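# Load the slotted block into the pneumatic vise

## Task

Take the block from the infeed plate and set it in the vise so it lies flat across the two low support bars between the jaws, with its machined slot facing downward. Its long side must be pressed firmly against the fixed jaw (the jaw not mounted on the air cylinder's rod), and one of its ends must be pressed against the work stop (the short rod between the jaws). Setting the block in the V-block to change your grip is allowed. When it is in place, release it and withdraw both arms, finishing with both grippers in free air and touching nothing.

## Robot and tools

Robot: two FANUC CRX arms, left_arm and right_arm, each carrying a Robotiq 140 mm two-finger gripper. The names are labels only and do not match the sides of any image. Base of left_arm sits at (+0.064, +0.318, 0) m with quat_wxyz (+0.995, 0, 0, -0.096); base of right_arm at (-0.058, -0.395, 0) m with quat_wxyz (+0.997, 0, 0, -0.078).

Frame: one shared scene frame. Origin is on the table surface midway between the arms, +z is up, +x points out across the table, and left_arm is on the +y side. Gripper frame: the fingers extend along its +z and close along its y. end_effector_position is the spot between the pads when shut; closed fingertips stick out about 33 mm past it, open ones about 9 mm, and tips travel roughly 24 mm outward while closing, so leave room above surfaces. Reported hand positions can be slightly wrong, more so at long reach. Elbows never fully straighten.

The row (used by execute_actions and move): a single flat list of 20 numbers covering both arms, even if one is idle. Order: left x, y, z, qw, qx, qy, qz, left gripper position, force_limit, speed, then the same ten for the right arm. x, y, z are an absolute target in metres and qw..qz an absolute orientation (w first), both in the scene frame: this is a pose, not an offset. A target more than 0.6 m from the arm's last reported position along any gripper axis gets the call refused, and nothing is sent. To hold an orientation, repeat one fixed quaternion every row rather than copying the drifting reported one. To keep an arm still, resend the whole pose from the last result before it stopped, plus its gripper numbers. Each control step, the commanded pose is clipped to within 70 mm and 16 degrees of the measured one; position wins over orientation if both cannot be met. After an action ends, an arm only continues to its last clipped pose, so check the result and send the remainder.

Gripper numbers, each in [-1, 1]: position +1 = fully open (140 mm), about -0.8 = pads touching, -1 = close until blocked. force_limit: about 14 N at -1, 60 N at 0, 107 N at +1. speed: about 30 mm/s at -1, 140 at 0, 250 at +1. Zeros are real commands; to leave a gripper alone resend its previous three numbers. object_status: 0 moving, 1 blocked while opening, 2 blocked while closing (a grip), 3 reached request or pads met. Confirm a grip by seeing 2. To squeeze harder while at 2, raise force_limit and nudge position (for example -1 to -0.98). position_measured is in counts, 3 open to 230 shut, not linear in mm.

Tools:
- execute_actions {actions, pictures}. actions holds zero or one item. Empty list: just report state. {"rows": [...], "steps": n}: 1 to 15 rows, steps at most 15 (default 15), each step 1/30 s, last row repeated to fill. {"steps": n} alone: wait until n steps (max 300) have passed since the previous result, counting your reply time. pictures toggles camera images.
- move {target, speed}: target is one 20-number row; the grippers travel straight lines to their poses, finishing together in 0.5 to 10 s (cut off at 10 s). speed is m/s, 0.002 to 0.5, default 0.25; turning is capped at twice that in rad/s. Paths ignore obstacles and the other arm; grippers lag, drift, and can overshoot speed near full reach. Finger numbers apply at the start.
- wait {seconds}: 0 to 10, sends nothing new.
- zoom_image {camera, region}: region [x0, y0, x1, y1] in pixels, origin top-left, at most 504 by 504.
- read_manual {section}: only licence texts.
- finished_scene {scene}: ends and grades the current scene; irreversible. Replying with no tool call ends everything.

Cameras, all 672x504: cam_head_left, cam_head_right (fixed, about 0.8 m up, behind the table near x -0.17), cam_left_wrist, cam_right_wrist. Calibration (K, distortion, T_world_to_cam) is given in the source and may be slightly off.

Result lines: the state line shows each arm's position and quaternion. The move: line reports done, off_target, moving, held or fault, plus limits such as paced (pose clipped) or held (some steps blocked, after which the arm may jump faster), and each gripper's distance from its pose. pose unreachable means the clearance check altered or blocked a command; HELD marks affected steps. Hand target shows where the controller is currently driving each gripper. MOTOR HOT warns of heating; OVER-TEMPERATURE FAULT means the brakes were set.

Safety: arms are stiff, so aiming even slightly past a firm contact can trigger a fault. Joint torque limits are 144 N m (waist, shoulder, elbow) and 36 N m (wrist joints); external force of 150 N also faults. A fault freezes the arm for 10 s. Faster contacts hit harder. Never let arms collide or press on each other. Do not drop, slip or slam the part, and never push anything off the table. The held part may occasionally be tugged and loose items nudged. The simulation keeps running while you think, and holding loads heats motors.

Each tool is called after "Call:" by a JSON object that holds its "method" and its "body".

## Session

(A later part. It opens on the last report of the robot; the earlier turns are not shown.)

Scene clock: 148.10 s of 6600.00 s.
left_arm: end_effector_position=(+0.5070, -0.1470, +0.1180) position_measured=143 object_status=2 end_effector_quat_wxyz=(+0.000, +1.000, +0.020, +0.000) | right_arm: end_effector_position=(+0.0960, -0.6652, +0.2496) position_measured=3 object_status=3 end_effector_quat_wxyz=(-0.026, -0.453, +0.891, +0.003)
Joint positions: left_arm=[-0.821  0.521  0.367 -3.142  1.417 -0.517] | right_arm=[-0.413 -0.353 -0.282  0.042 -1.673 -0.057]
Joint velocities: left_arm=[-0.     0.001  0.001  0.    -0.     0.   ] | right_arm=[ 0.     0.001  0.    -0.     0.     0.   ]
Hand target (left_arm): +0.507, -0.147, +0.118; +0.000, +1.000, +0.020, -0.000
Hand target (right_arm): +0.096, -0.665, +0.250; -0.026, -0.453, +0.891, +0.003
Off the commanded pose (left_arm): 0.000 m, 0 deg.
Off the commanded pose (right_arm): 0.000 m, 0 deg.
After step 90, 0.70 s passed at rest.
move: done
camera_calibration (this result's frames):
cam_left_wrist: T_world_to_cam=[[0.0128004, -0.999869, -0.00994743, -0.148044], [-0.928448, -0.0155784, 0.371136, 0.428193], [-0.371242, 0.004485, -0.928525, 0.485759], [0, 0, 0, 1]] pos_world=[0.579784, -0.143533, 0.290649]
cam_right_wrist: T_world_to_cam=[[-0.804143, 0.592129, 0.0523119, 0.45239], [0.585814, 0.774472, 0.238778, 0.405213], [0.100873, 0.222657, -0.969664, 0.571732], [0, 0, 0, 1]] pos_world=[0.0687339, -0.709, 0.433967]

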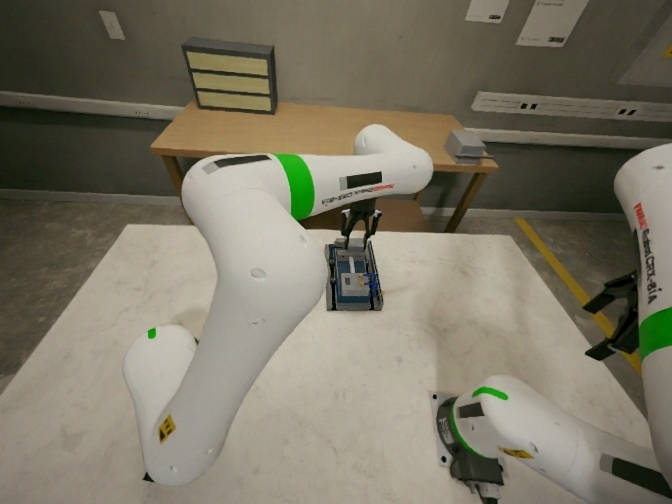

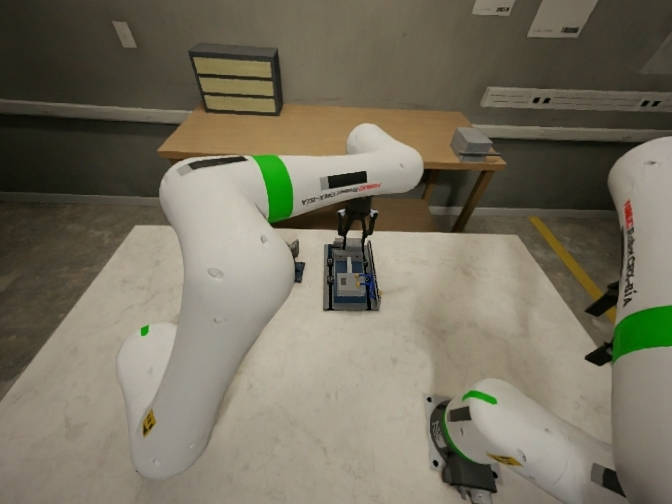

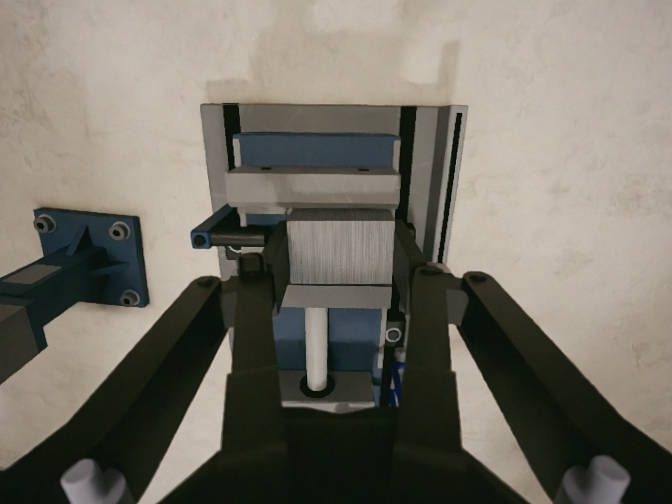

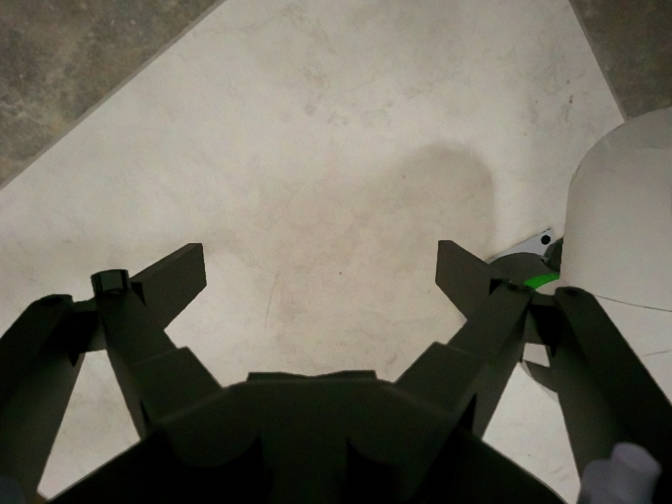

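Call:
{"method": "move", "body": {"target": [0.513,-0.147,0.118,0,1,0.02,0,-1,-1,-0.5,0.096,-0.6652,0.2496,-0.026,-0.453,0.891,0.003,1,0,0], "speed": 0.005}}

Call:
{"method": "move", "body": {"target": [0.513,-0.147,0.118,0,1,0.02,0,-0.05,-1,-0.5,0.096,-0.6652,0.2496,-0.026,-0.453,0.891,0.003,1,0,0]}}

Call:
{"method": "move", "body": {"target": [0.51,-0.147,0.15,0,1,0.02,0,-0.05,-1,-0.5,0.096,-0.6652,0.2496,-0.026,-0.453,0.891,0.003,1,0,0], "speed": 0.05}}

Call:
{"method": "zoom_image", "body": {"camera": "cam_left_wrist", "region": [190,120,470,330]}}

Scene clock: 154.23 s of 6600.00 s.
left_arm: end_effector_position=(+0.5128, -0.1470, +0.1179) position_measured=143 object_status=2 end_effector_quat_wxyz=(-0.000, +1.000, +0.020, -0.000) | right_arm: end_effector_position=(+0.0960, -0.6652, +0.2496) position_measured=3 object_status=3 end_effector_quat_wxyz=(-0.026, -0.453, +0.891, +0.003)
Joint positions: left_arm=[-0.813  0.532  0.383 -3.141  1.422 -0.525] | right_arm=[-0.413 -0.353 -0.282  0.042 -1.673 -0.057]
Joint velocities: left_arm=[ 0.     0.001  0.002 -0.002  0.001  0.001] | right_arm=[-0.    -0.001 -0.001 -0.002  0.    -0.   ]
Hand target (left_arm): +0.513, -0.147, +0.118; +0.000, +1.000, +0.020, -0.000
Hand target (right_arm): +0.096, -0.665, +0.250; -0.026, -0.453, +0.891, +0.003
Off the commanded pose (left_arm): 0.000 m, 0 deg.
Off the commanded pose (right_arm): 0.000 m, 0 deg.
After step 90, 1.70 s passed at rest.
move: done
camera_calibration (this result's frames):
cam_left_wrist: T_world_to_cam=[[0.0127603, -0.999867, -0.0101128, -0.148063], [-0.928301, -0.0156044, 0.371502, 0.433545], [-0.37161, 0.00464725, -0.928377, 0.487989], [0, 0, 0, 1]] pos_world=[0.585691, -0.143546, 0.290477]
cam_right_wrist: T_world_to_cam=[[-0.804143, 0.592129, 0.0523118, 0.45239], [0.585814, 0.774472, 0.238778, 0.405213], [0.100873, 0.222657, -0.969664, 0.571732], [0, 0, 0, 1]] pos_world=[0.068734, -0.709, 0.433967]

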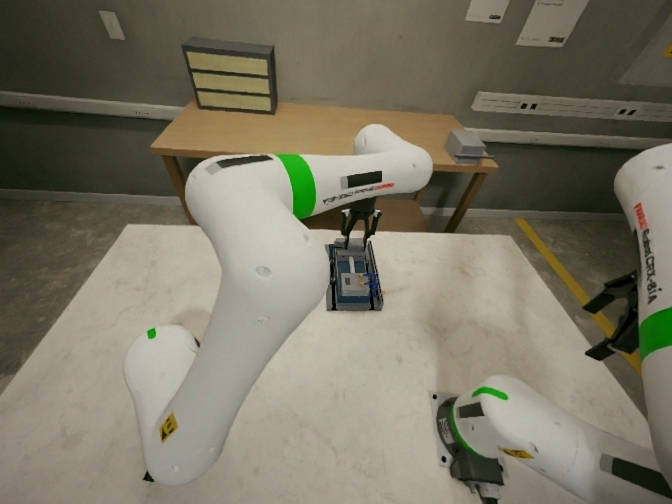

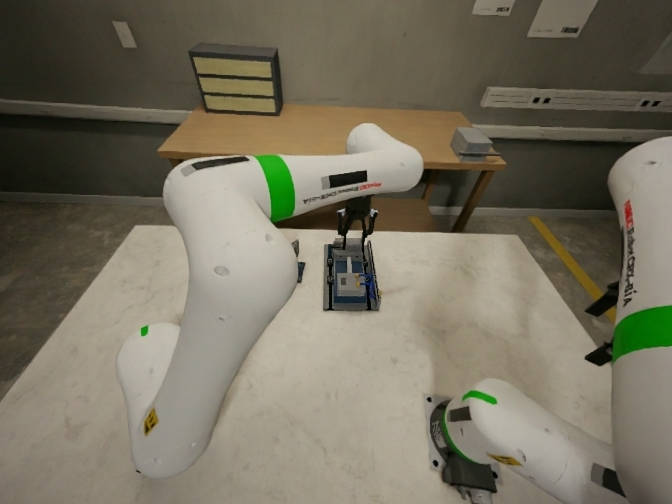

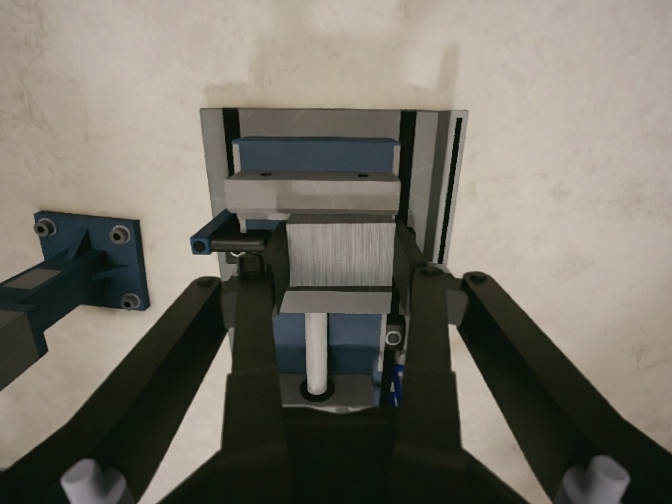

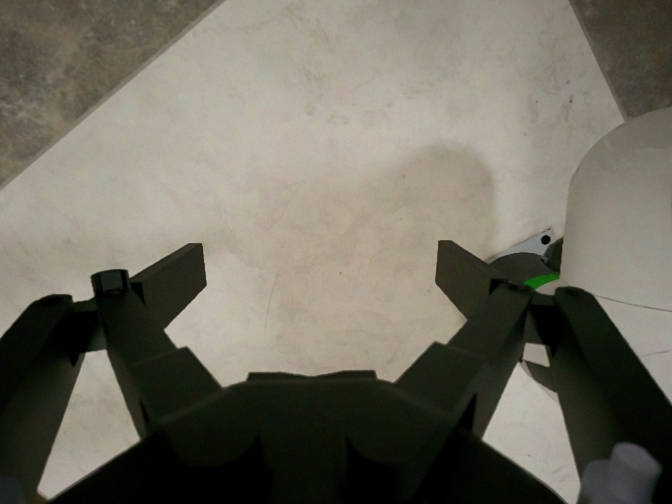

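Scene clock: 154.93 s of 6600.00 s.
left_arm: end_effector_position=(+0.5130, -0.1470, +0.1180) position_measured=135 object_status=3 end_effector_quat_wxyz=(-0.000, +1.000, +0.020, -0.000) | right_arm: end_effector_position=(+0.0960, -0.6652, +0.2496) position_measured=3 object_status=3 end_effector_quat_wxyz=(-0.026, -0.453, +0.891, +0.003)
Joint positions: left_arm=[-0.813  0.532  0.383 -3.142  1.422 -0.525] | right_arm=[-0.413 -0.353 -0.282  0.042 -1.673 -0.057]
Joint velocities: left_arm=[ 0.    -0.001 -0.002  0.     0.001  0.   ] | right_arm=[ 0.     0.    -0.     0.001 -0.     0.   ]
Hand target (left_arm): +0.513, -0.147, +0.118; +0.000, +1.000, +0.020, -0.000
Hand target (right_arm): +0.096, -0.665, +0.250; -0.026, -0.453, +0.891, +0.003
Off the commanded pose (left_arm): 0.000 m, 0 deg.
Off the commanded pose (right_arm): 0.000 m, 0 deg.
move: done
camera_calibration (this result's frames):
cam_left_wrist: T_world_to_cam=[[0.0127977, -0.999868, -0.00997636, -0.148108], [-0.928403, -0.0155871, 0.371247, 0.433697], [-0.371354, 0.00451099, -0.92848, 0.487999], [0, 0, 0, 1]] pos_world=[0.585762, -0.14353, 0.290611]
cam_right_wrist: T_world_to_cam=[[-0.804143, 0.59213, 0.0523118, 0.45239], [0.585814, 0.774472, 0.238778, 0.405213], [0.100873, 0.222657, -0.969664, 0.571732], [0, 0, 0, 1]] pos_world=[0.0687339, -0.709, 0.433967]

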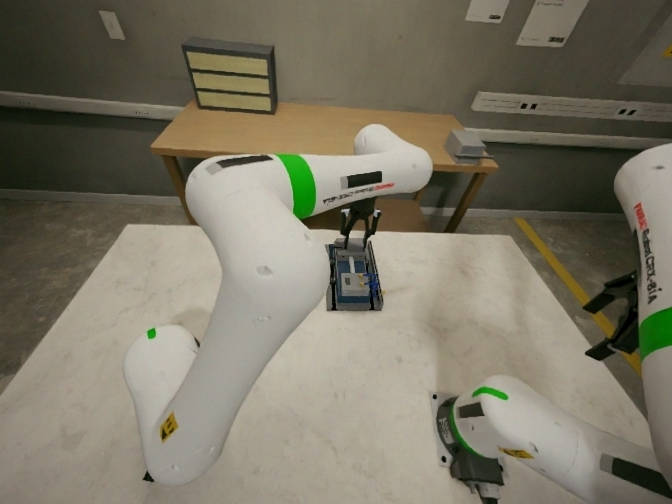

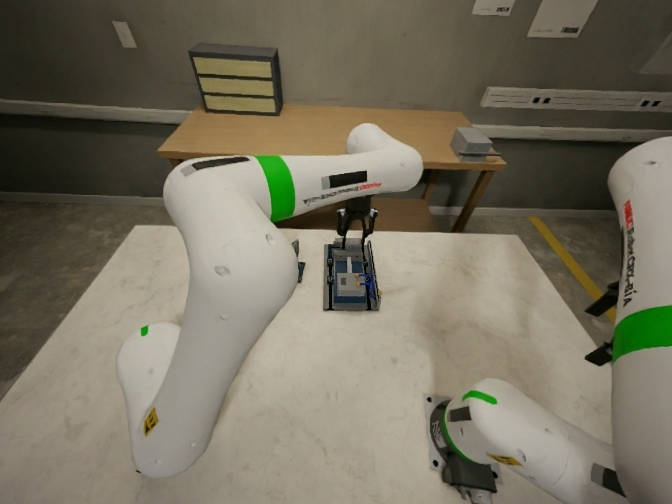

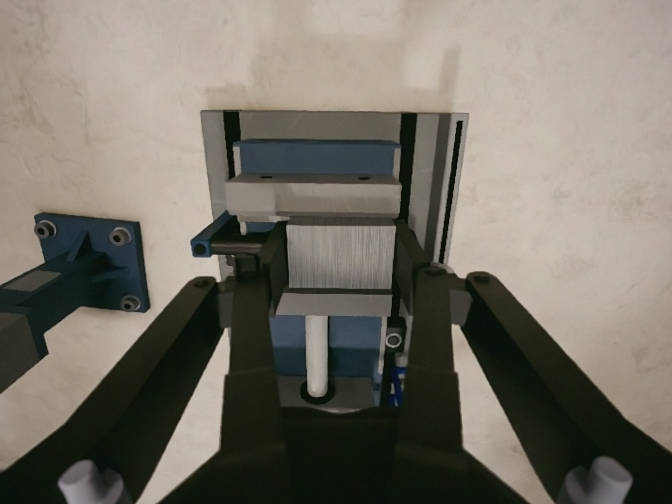

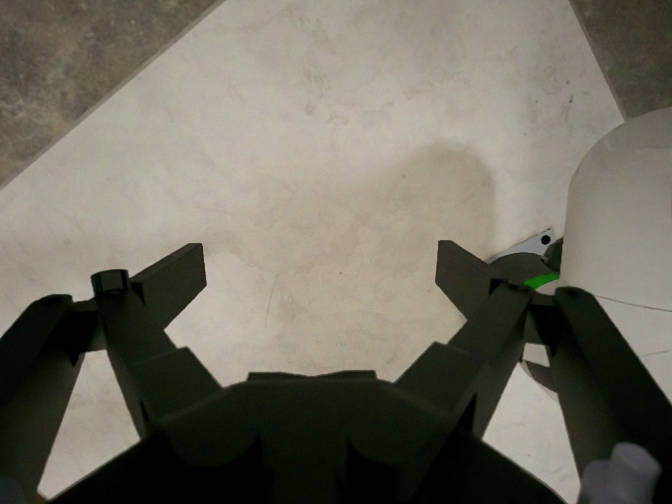

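Scene clock: 155.83 s of 6600.00 s.
left_arm: end_effector_position=(+0.5100, -0.1470, +0.1500) position_measured=135 object_status=3 end_effector_quat_wxyz=(-0.000, +1.000, +0.020, +0.000) | right_arm: end_effector_position=(+0.0960, -0.6652, +0.2496) position_measured=3 object_status=3 end_effector_quat_wxyz=(-0.026, -0.453, +0.891, +0.003)
Joint positions: left_arm=[-0.817  0.517  0.435 -3.142  1.489 -0.521] | right_arm=[-0.413 -0.353 -0.282  0.042 -1.673 -0.057]
Joint velocities: left_arm=[-0.    -0.001  0.    -0.     0.003  0.   ] | right_arm=[-0.     0.     0.     0.001 -0.    -0.001]
Hand target (left_arm): +0.510, -0.147, +0.150; -0.000, +1.000, +0.020, +0.000
Hand target (right_arm): +0.096, -0.665, +0.250; -0.026, -0.453, +0.891, +0.003
Off the commanded pose (left_arm): 0.000 m, 0 deg.
Off the commanded pose (right_arm): 0.000 m, 0 deg.
move: done
camera_calibration (this result's frames):
cam_left_wrist: T_world_to_cam=[[0.0129013, -0.999867, -0.00997452, -0.147809], [-0.928479, -0.0156817, 0.371052, 0.419151], [-0.37116, 0.00447409, -0.928558, 0.516564], [0, 0, 0, 1]] pos_world=[0.582808, -0.143528, 0.322659]
cam_right_wrist: T_world_to_cam=[[-0.804143, 0.59213, 0.0523117, 0.45239], [0.585814, 0.774472, 0.238778, 0.405213], [0.100873, 0.222657, -0.969664, 0.571732], [0, 0, 0, 1]] pos_world=[0.0687339, -0.709, 0.433967]

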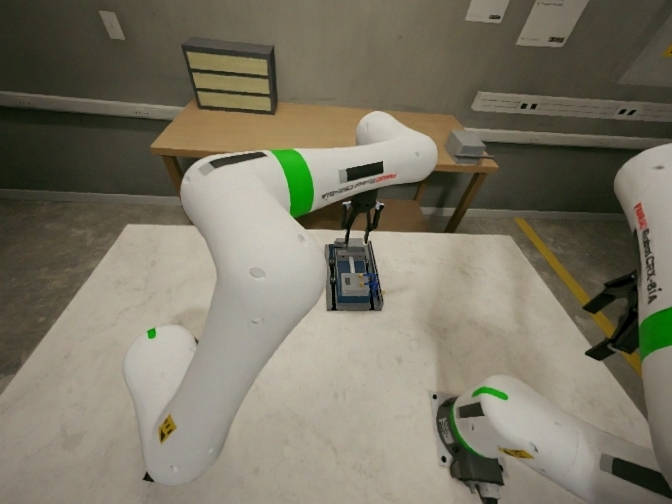

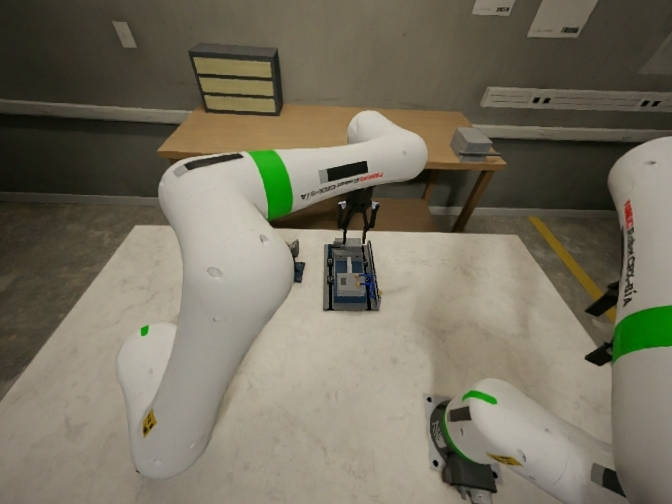

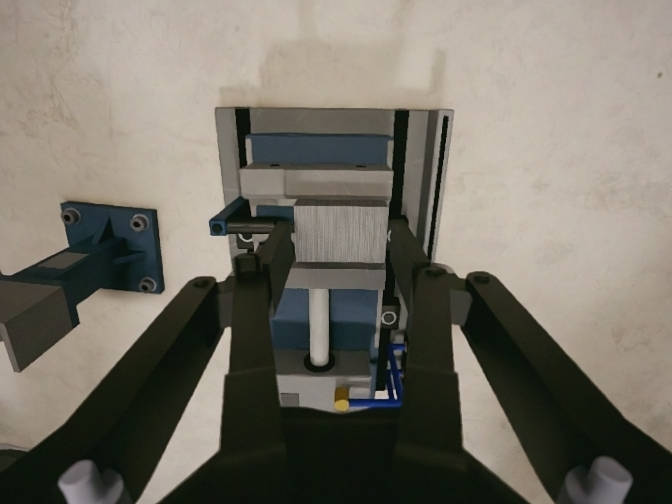

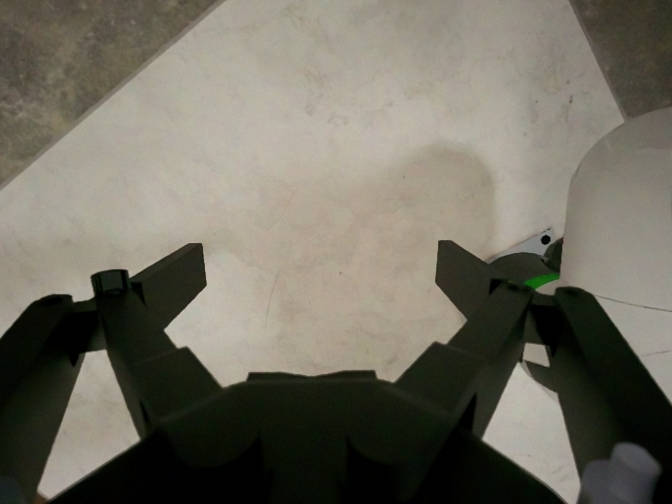

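Region (190, 120, 470, 330) of cam_left_wrist's 672x504 image, scaled by 1.800, with more detail than that image has; it fills the top 378 rows of this view, and the rest is white.

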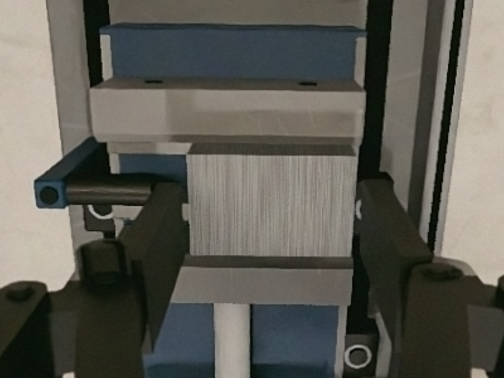

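Call:
{"method": "move", "body": {"target": [0.508,-0.113,0.15,0,1,0.02,0,1,-1,0,0.096,-0.6652,0.2496,-0.026,-0.453,0.891,0.003,1,0,0], "speed": 0.1}}

Call:
{"method": "move", "body": {"target": [0.508,-0.113,0.115,0,1,0.02,0,1,-1,0,0.096,-0.6652,0.2496,-0.026,-0.453,0.891,0.003,1,0,0], "speed": 0.03}}

Call:
{"method": "move", "body": {"target": [0.509,-0.106,0.115,0,1,0.02,0,1,-1,0,0.096,-0.6652,0.2496,-0.026,-0.453,0.891,0.003,1,0,0], "speed": 0.01}}

Call:
{"method": "move", "body": {"target": [0.511,-0.106,0.115,0,1,0.02,0,0,-1,-1,0.096,-0.6652,0.2496,-0.026,-0.453,0.891,0.003,1,0,0], "speed": 0.002}}

Scene clock: 163.90 s of 6600.00 s.
left_arm: end_effector_position=(+0.5079, -0.1130, +0.1499) position_measured=3 object_status=3 end_effector_quat_wxyz=(+0.000, +1.000, +0.020, -0.000) | right_arm: end_effector_position=(+0.0960, -0.6652, +0.2496) position_measured=3 object_status=3 end_effector_quat_wxyz=(-0.026, -0.453, +0.891, +0.003)
Joint positions: left_arm=[-0.79   0.448  0.336 -3.141  1.459 -0.548] | right_arm=[-0.413 -0.353 -0.282  0.042 -1.673 -0.057]
Joint velocities: left_arm=[-0.    -0.001  0.001  0.     0.001 -0.   ] | right_arm=[-0.     0.    -0.001  0.    -0.     0.   ]
Hand target (left_arm): +0.508, -0.113, +0.150; +0.000, +1.000, +0.020, -0.000
Hand target (right_arm): +0.096, -0.665, +0.250; -0.026, -0.453, +0.891, +0.003
Off the commanded pose (left_arm): 0.000 m, 0 deg.
Off the commanded pose (right_arm): 0.000 m, 0 deg.
After step 90, 4.23 s passed at rest.
move: done
camera_calibration (this result's frames):
cam_left_wrist: T_world_to_cam=[[0.0127715, -0.999869, -0.00990497, -0.113739], [-0.928375, -0.0155367, 0.371319, 0.417642], [-0.371425, 0.00445324, -0.928452, 0.515663], [0, 0, 0, 1]] pos_world=[0.580711, -0.109532, 0.322564]
cam_right_wrist: T_world_to_cam=[[-0.804143, 0.592129, 0.0523118, 0.45239], [0.585814, 0.774472, 0.238778, 0.405213], [0.100873, 0.222657, -0.969664, 0.571732], [0, 0, 0, 1]] pos_world=[0.0687339, -0.709, 0.433967]

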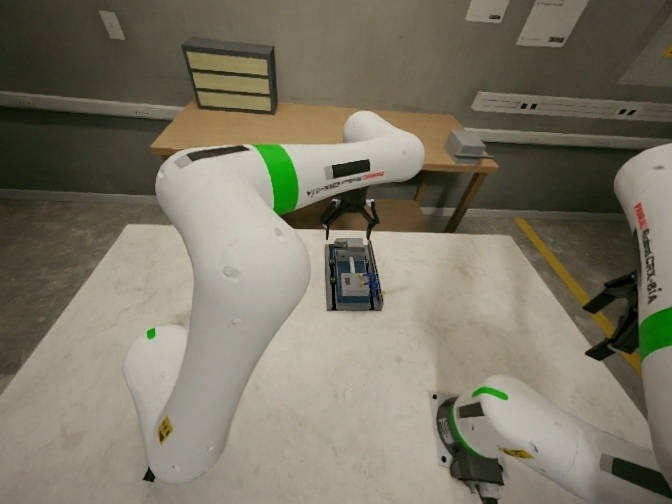

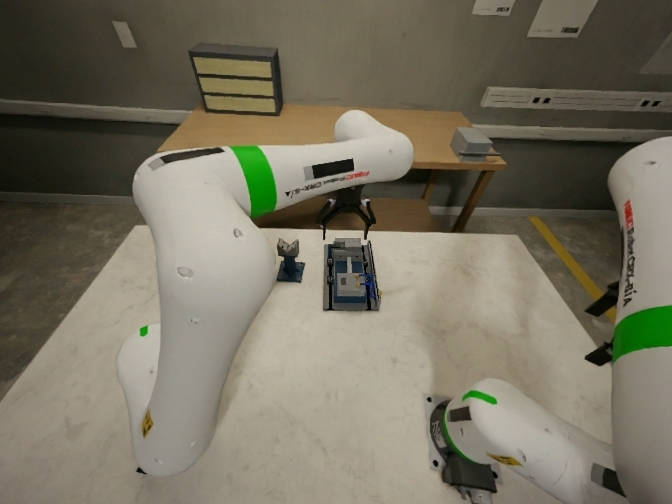

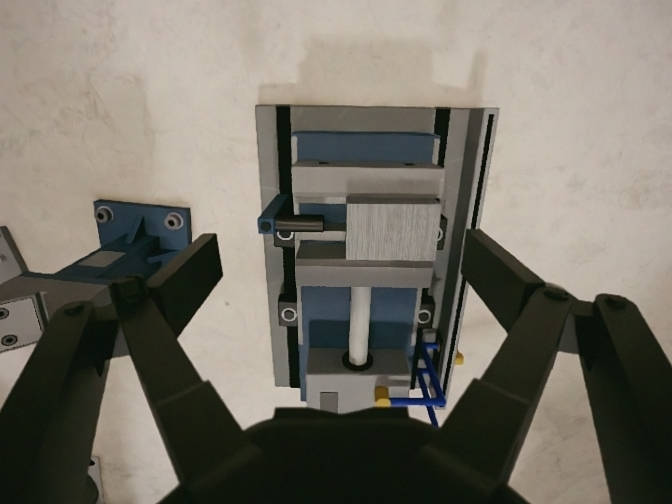

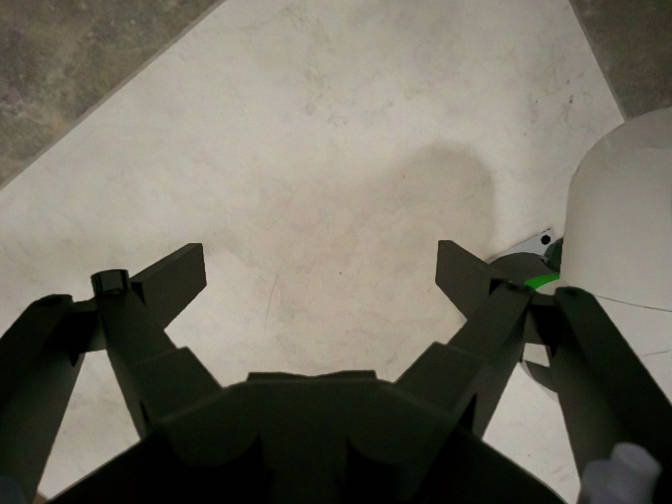

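Scene clock: 165.33 s of 6600.00 s.
left_arm: end_effector_position=(+0.5080, -0.1130, +0.1150) position_measured=3 object_status=3 end_effector_quat_wxyz=(+0.000, +1.000, +0.020, +0.000) | right_arm: end_effector_position=(+0.0960, -0.6652, +0.2496) position_measured=3 object_status=3 end_effector_quat_wxyz=(-0.026, -0.453, +0.891, +0.003)
Joint positions: left_arm=[-0.79   0.462  0.273 -3.142  1.382 -0.548] | right_arm=[-0.413 -0.353 -0.282  0.042 -1.673 -0.057]
Joint velocities: left_arm=[-0.     0.    -0.     0.    -0.002  0.   ] | right_arm=[-0.     0.001 -0.001 -0.    -0.    -0.   ]
Hand target (left_arm): +0.508, -0.113, +0.115; +0.000, +1.000, +0.020, -0.000
Hand target (right_arm): +0.096, -0.665, +0.250; -0.026, -0.453, +0.891, +0.003
Off the commanded pose (left_arm): 0.000 m, 0 deg.
Off the commanded pose (right_arm): 0.000 m, 0 deg.
move: done
camera_calibration (this result's frames):
cam_left_wrist: T_world_to_cam=[[0.0127081, -0.99987, -0.00993836, -0.11402], [-0.928443, -0.0154894, 0.371151, 0.430745], [-0.371256, 0.00451059, -0.928519, 0.483211], [0, 0, 0, 1]] pos_world=[0.580767, -0.109513, 0.287667]
cam_right_wrist: T_world_to_cam=[[-0.804143, 0.59213, 0.0523119, 0.45239], [0.585815, 0.774472, 0.238778, 0.405213], [0.100873, 0.222657, -0.969664, 0.571732], [0, 0, 0, 1]] pos_world=[0.0687339, -0.709, 0.433967]

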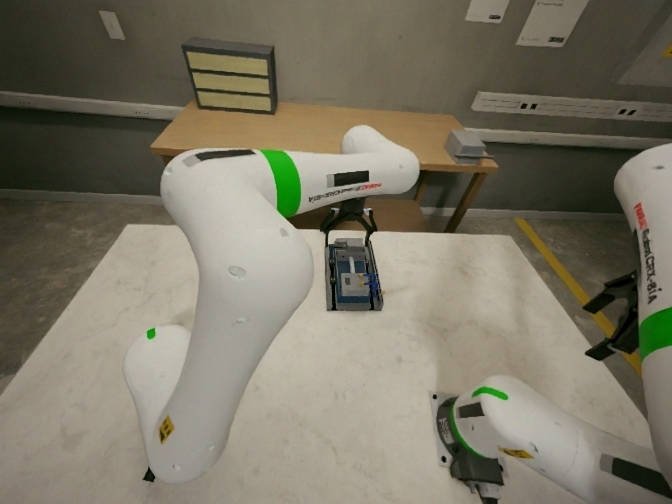

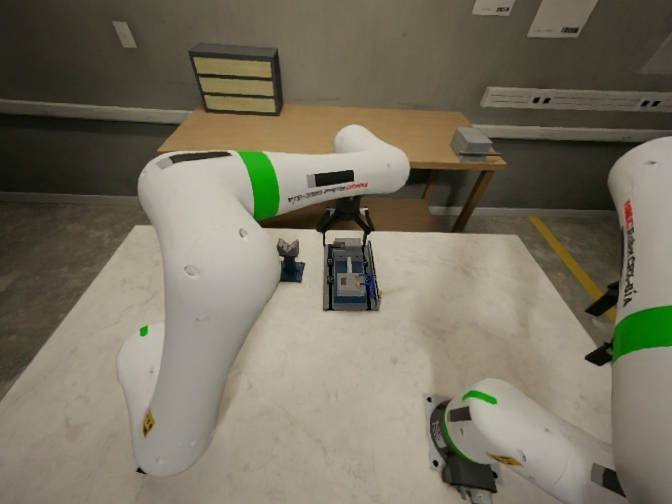

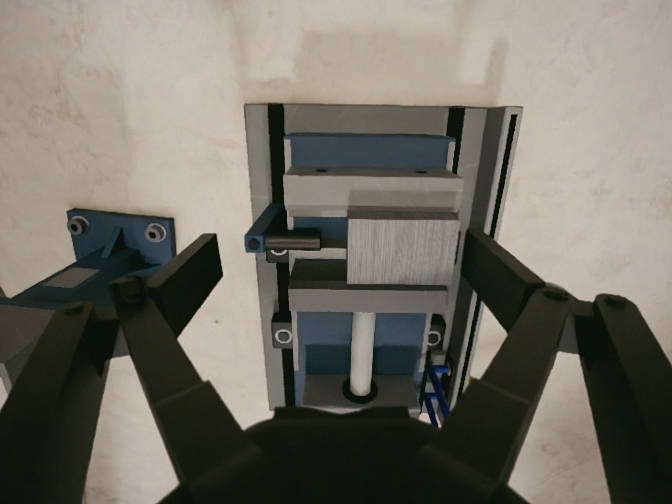

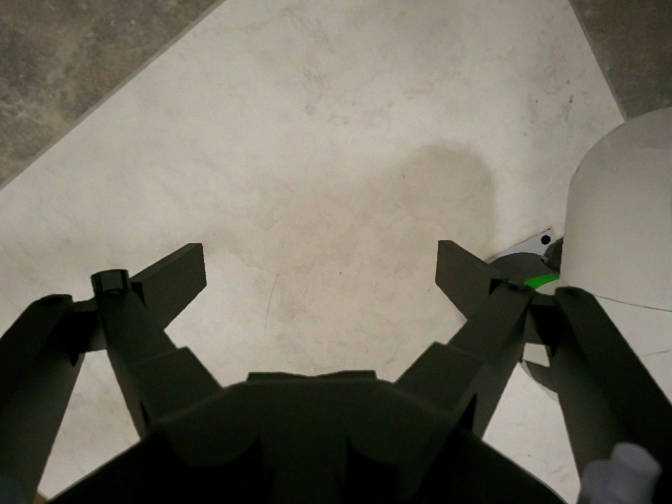

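Scene clock: 166.27 s of 6600.00 s.
left_arm: end_effector_position=(+0.5090, -0.1060, +0.1150) position_measured=3 object_status=3 end_effector_quat_wxyz=(-0.000, +1.000, +0.020, -0.000) | right_arm: end_effector_position=(+0.0960, -0.6652, +0.2496) position_measured=3 object_status=3 end_effector_quat_wxyz=(-0.026, -0.453, +0.891, +0.003)
Joint positions: left_arm=[-0.782  0.451  0.258 -3.142  1.378 -0.556] | right_arm=[-0.413 -0.353 -0.282  0.042 -1.673 -0.057]
Joint velocities: left_arm=[ 0.     0.    -0.001  0.    -0.    -0.001] | right_arm=[-0.    -0.001 -0.001 -0.001 -0.001 -0.   ]
Hand target (left_arm): +0.509, -0.106, +0.115; +0.000, +1.000, +0.020, -0.000
Hand target (right_arm): +0.096, -0.665, +0.250; -0.026, -0.453, +0.891, +0.003
Off the commanded pose (left_arm): 0.000 m, 0 deg.
Off the commanded pose (right_arm): 0.000 m, 0 deg.
move: done
camera_calibration (this result's frames):
cam_left_wrist: T_world_to_cam=[[0.0127921, -0.999869, -0.00996379, -0.107102], [-0.928436, -0.015577, 0.371166, 0.431776], [-0.371272, 0.00450274, -0.928513, 0.483526], [0, 0, 0, 1]] pos_world=[0.581766, -0.10254, 0.287632]
cam_right_wrist: T_world_to_cam=[[-0.804143, 0.592129, 0.0523121, 0.45239], [0.585814, 0.774472, 0.238778, 0.405213], [0.100873, 0.222657, -0.969664, 0.571732], [0, 0, 0, 1]] pos_world=[0.0687339, -0.709, 0.433967]

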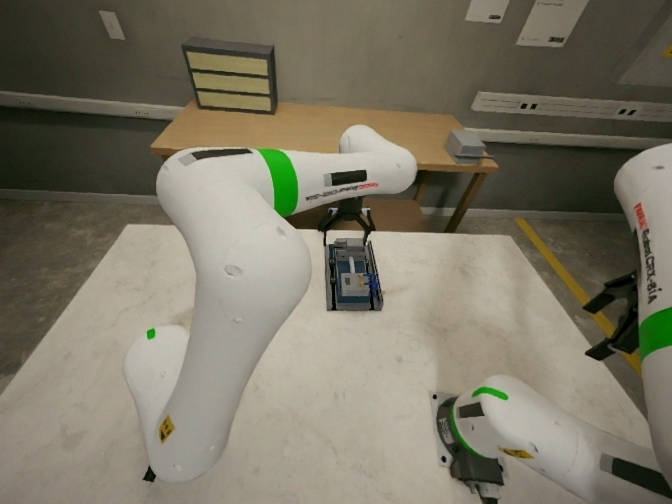

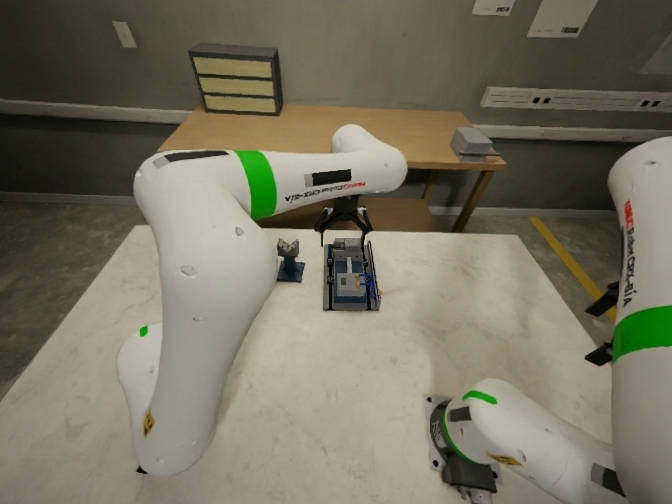

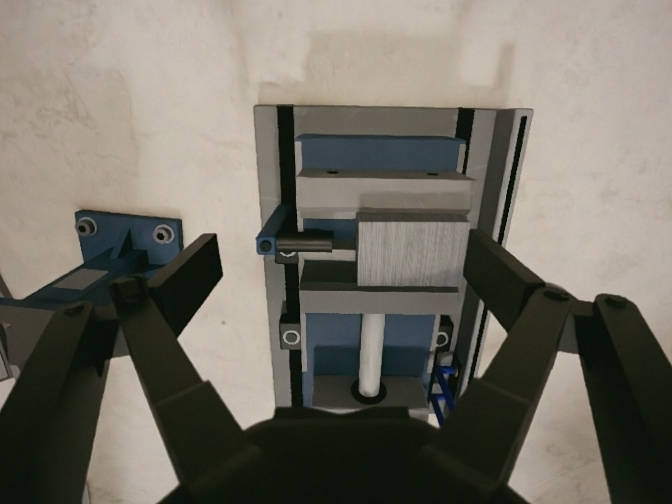

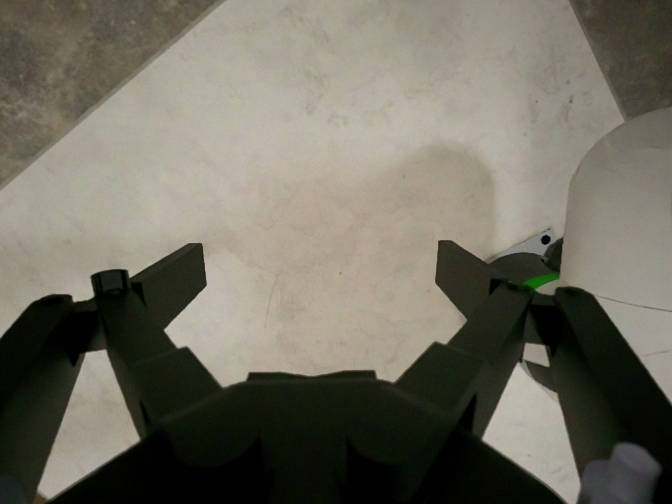

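Scene clock: 167.73 s of 6600.00 s.
left_arm: end_effector_position=(+0.5111, -0.1062, +0.1151) position_measured=64 object_status=0 end_effector_quat_wxyz=(+0.000, +1.000, +0.020, +0.000) | right_arm: end_effector_position=(+0.0960, -0.6652, +0.2496) position_measured=3 object_status=3 end_effector_quat_wxyz=(-0.026, -0.453, +0.891, +0.003)
Joint positions: left_arm=[-0.779  0.455  0.264 -3.141  1.379 -0.559] | right_arm=[-0.413 -0.353 -0.282  0.042 -1.673 -0.057]
Joint velocities: left_arm=[ 0.    -0.001 -0.003  0.    -0.001 -0.   ] | right_arm=[ 0.    -0.001  0.001  0.001  0.    -0.   ]
Hand target (left_arm): +0.511, -0.106, +0.115; +0.000, +1.000, +0.020, -0.000
Hand target (right_arm): +0.096, -0.665, +0.250; -0.026, -0.453, +0.891, +0.003
Off the commanded pose (left_arm): 0.000 m, 0 deg.
Off the commanded pose (right_arm): 0.000 m, 0 deg.
move: done
camera_calibration (this result's frames):
cam_left_wrist: T_world_to_cam=[[0.0128286, -0.999873, -0.00946208, -0.107399], [-0.928489, -0.015424, 0.37104, 0.433701], [-0.371139, 0.00402551, -0.928569, 0.484323], [0, 0, 0, 1]] pos_world=[0.583815, -0.102646, 0.28779]
cam_right_wrist: T_world_to_cam=[[-0.804143, 0.592129, 0.052312, 0.45239], [0.585814, 0.774472, 0.238778, 0.405213], [0.100873, 0.222657, -0.969664, 0.571732], [0, 0, 0, 1]] pos_world=[0.0687339, -0.709, 0.433967]

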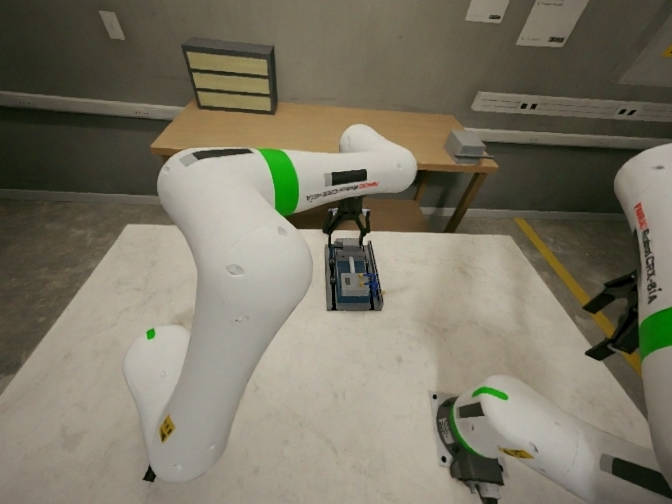

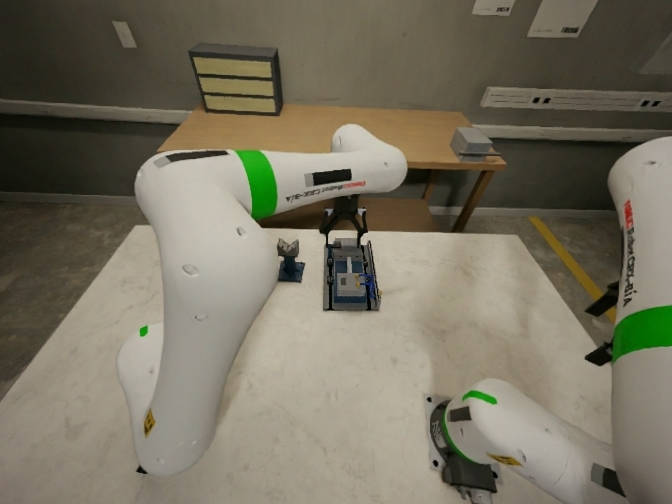

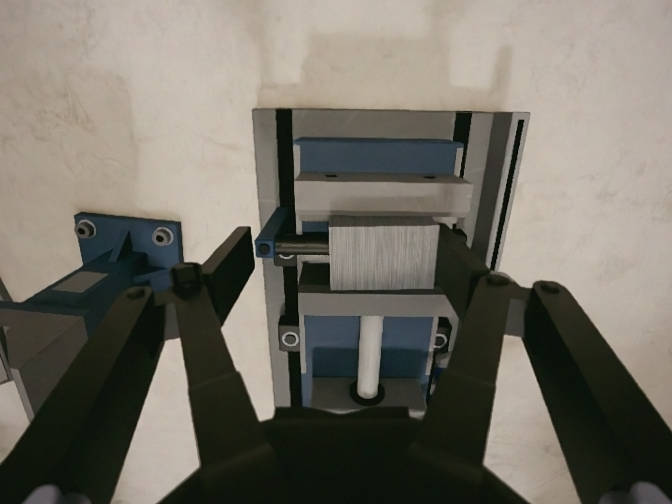

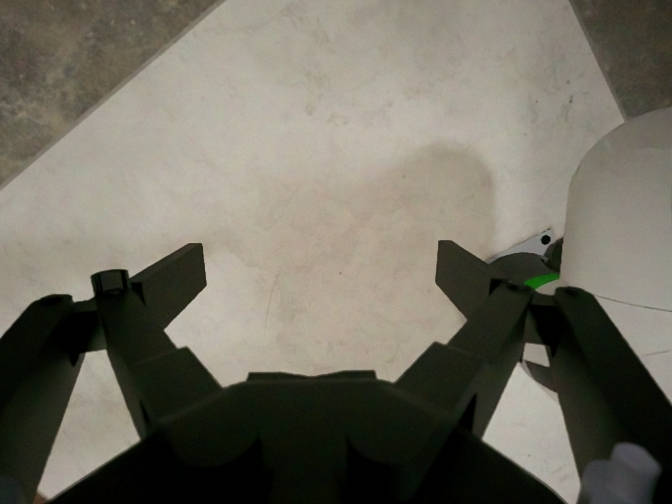

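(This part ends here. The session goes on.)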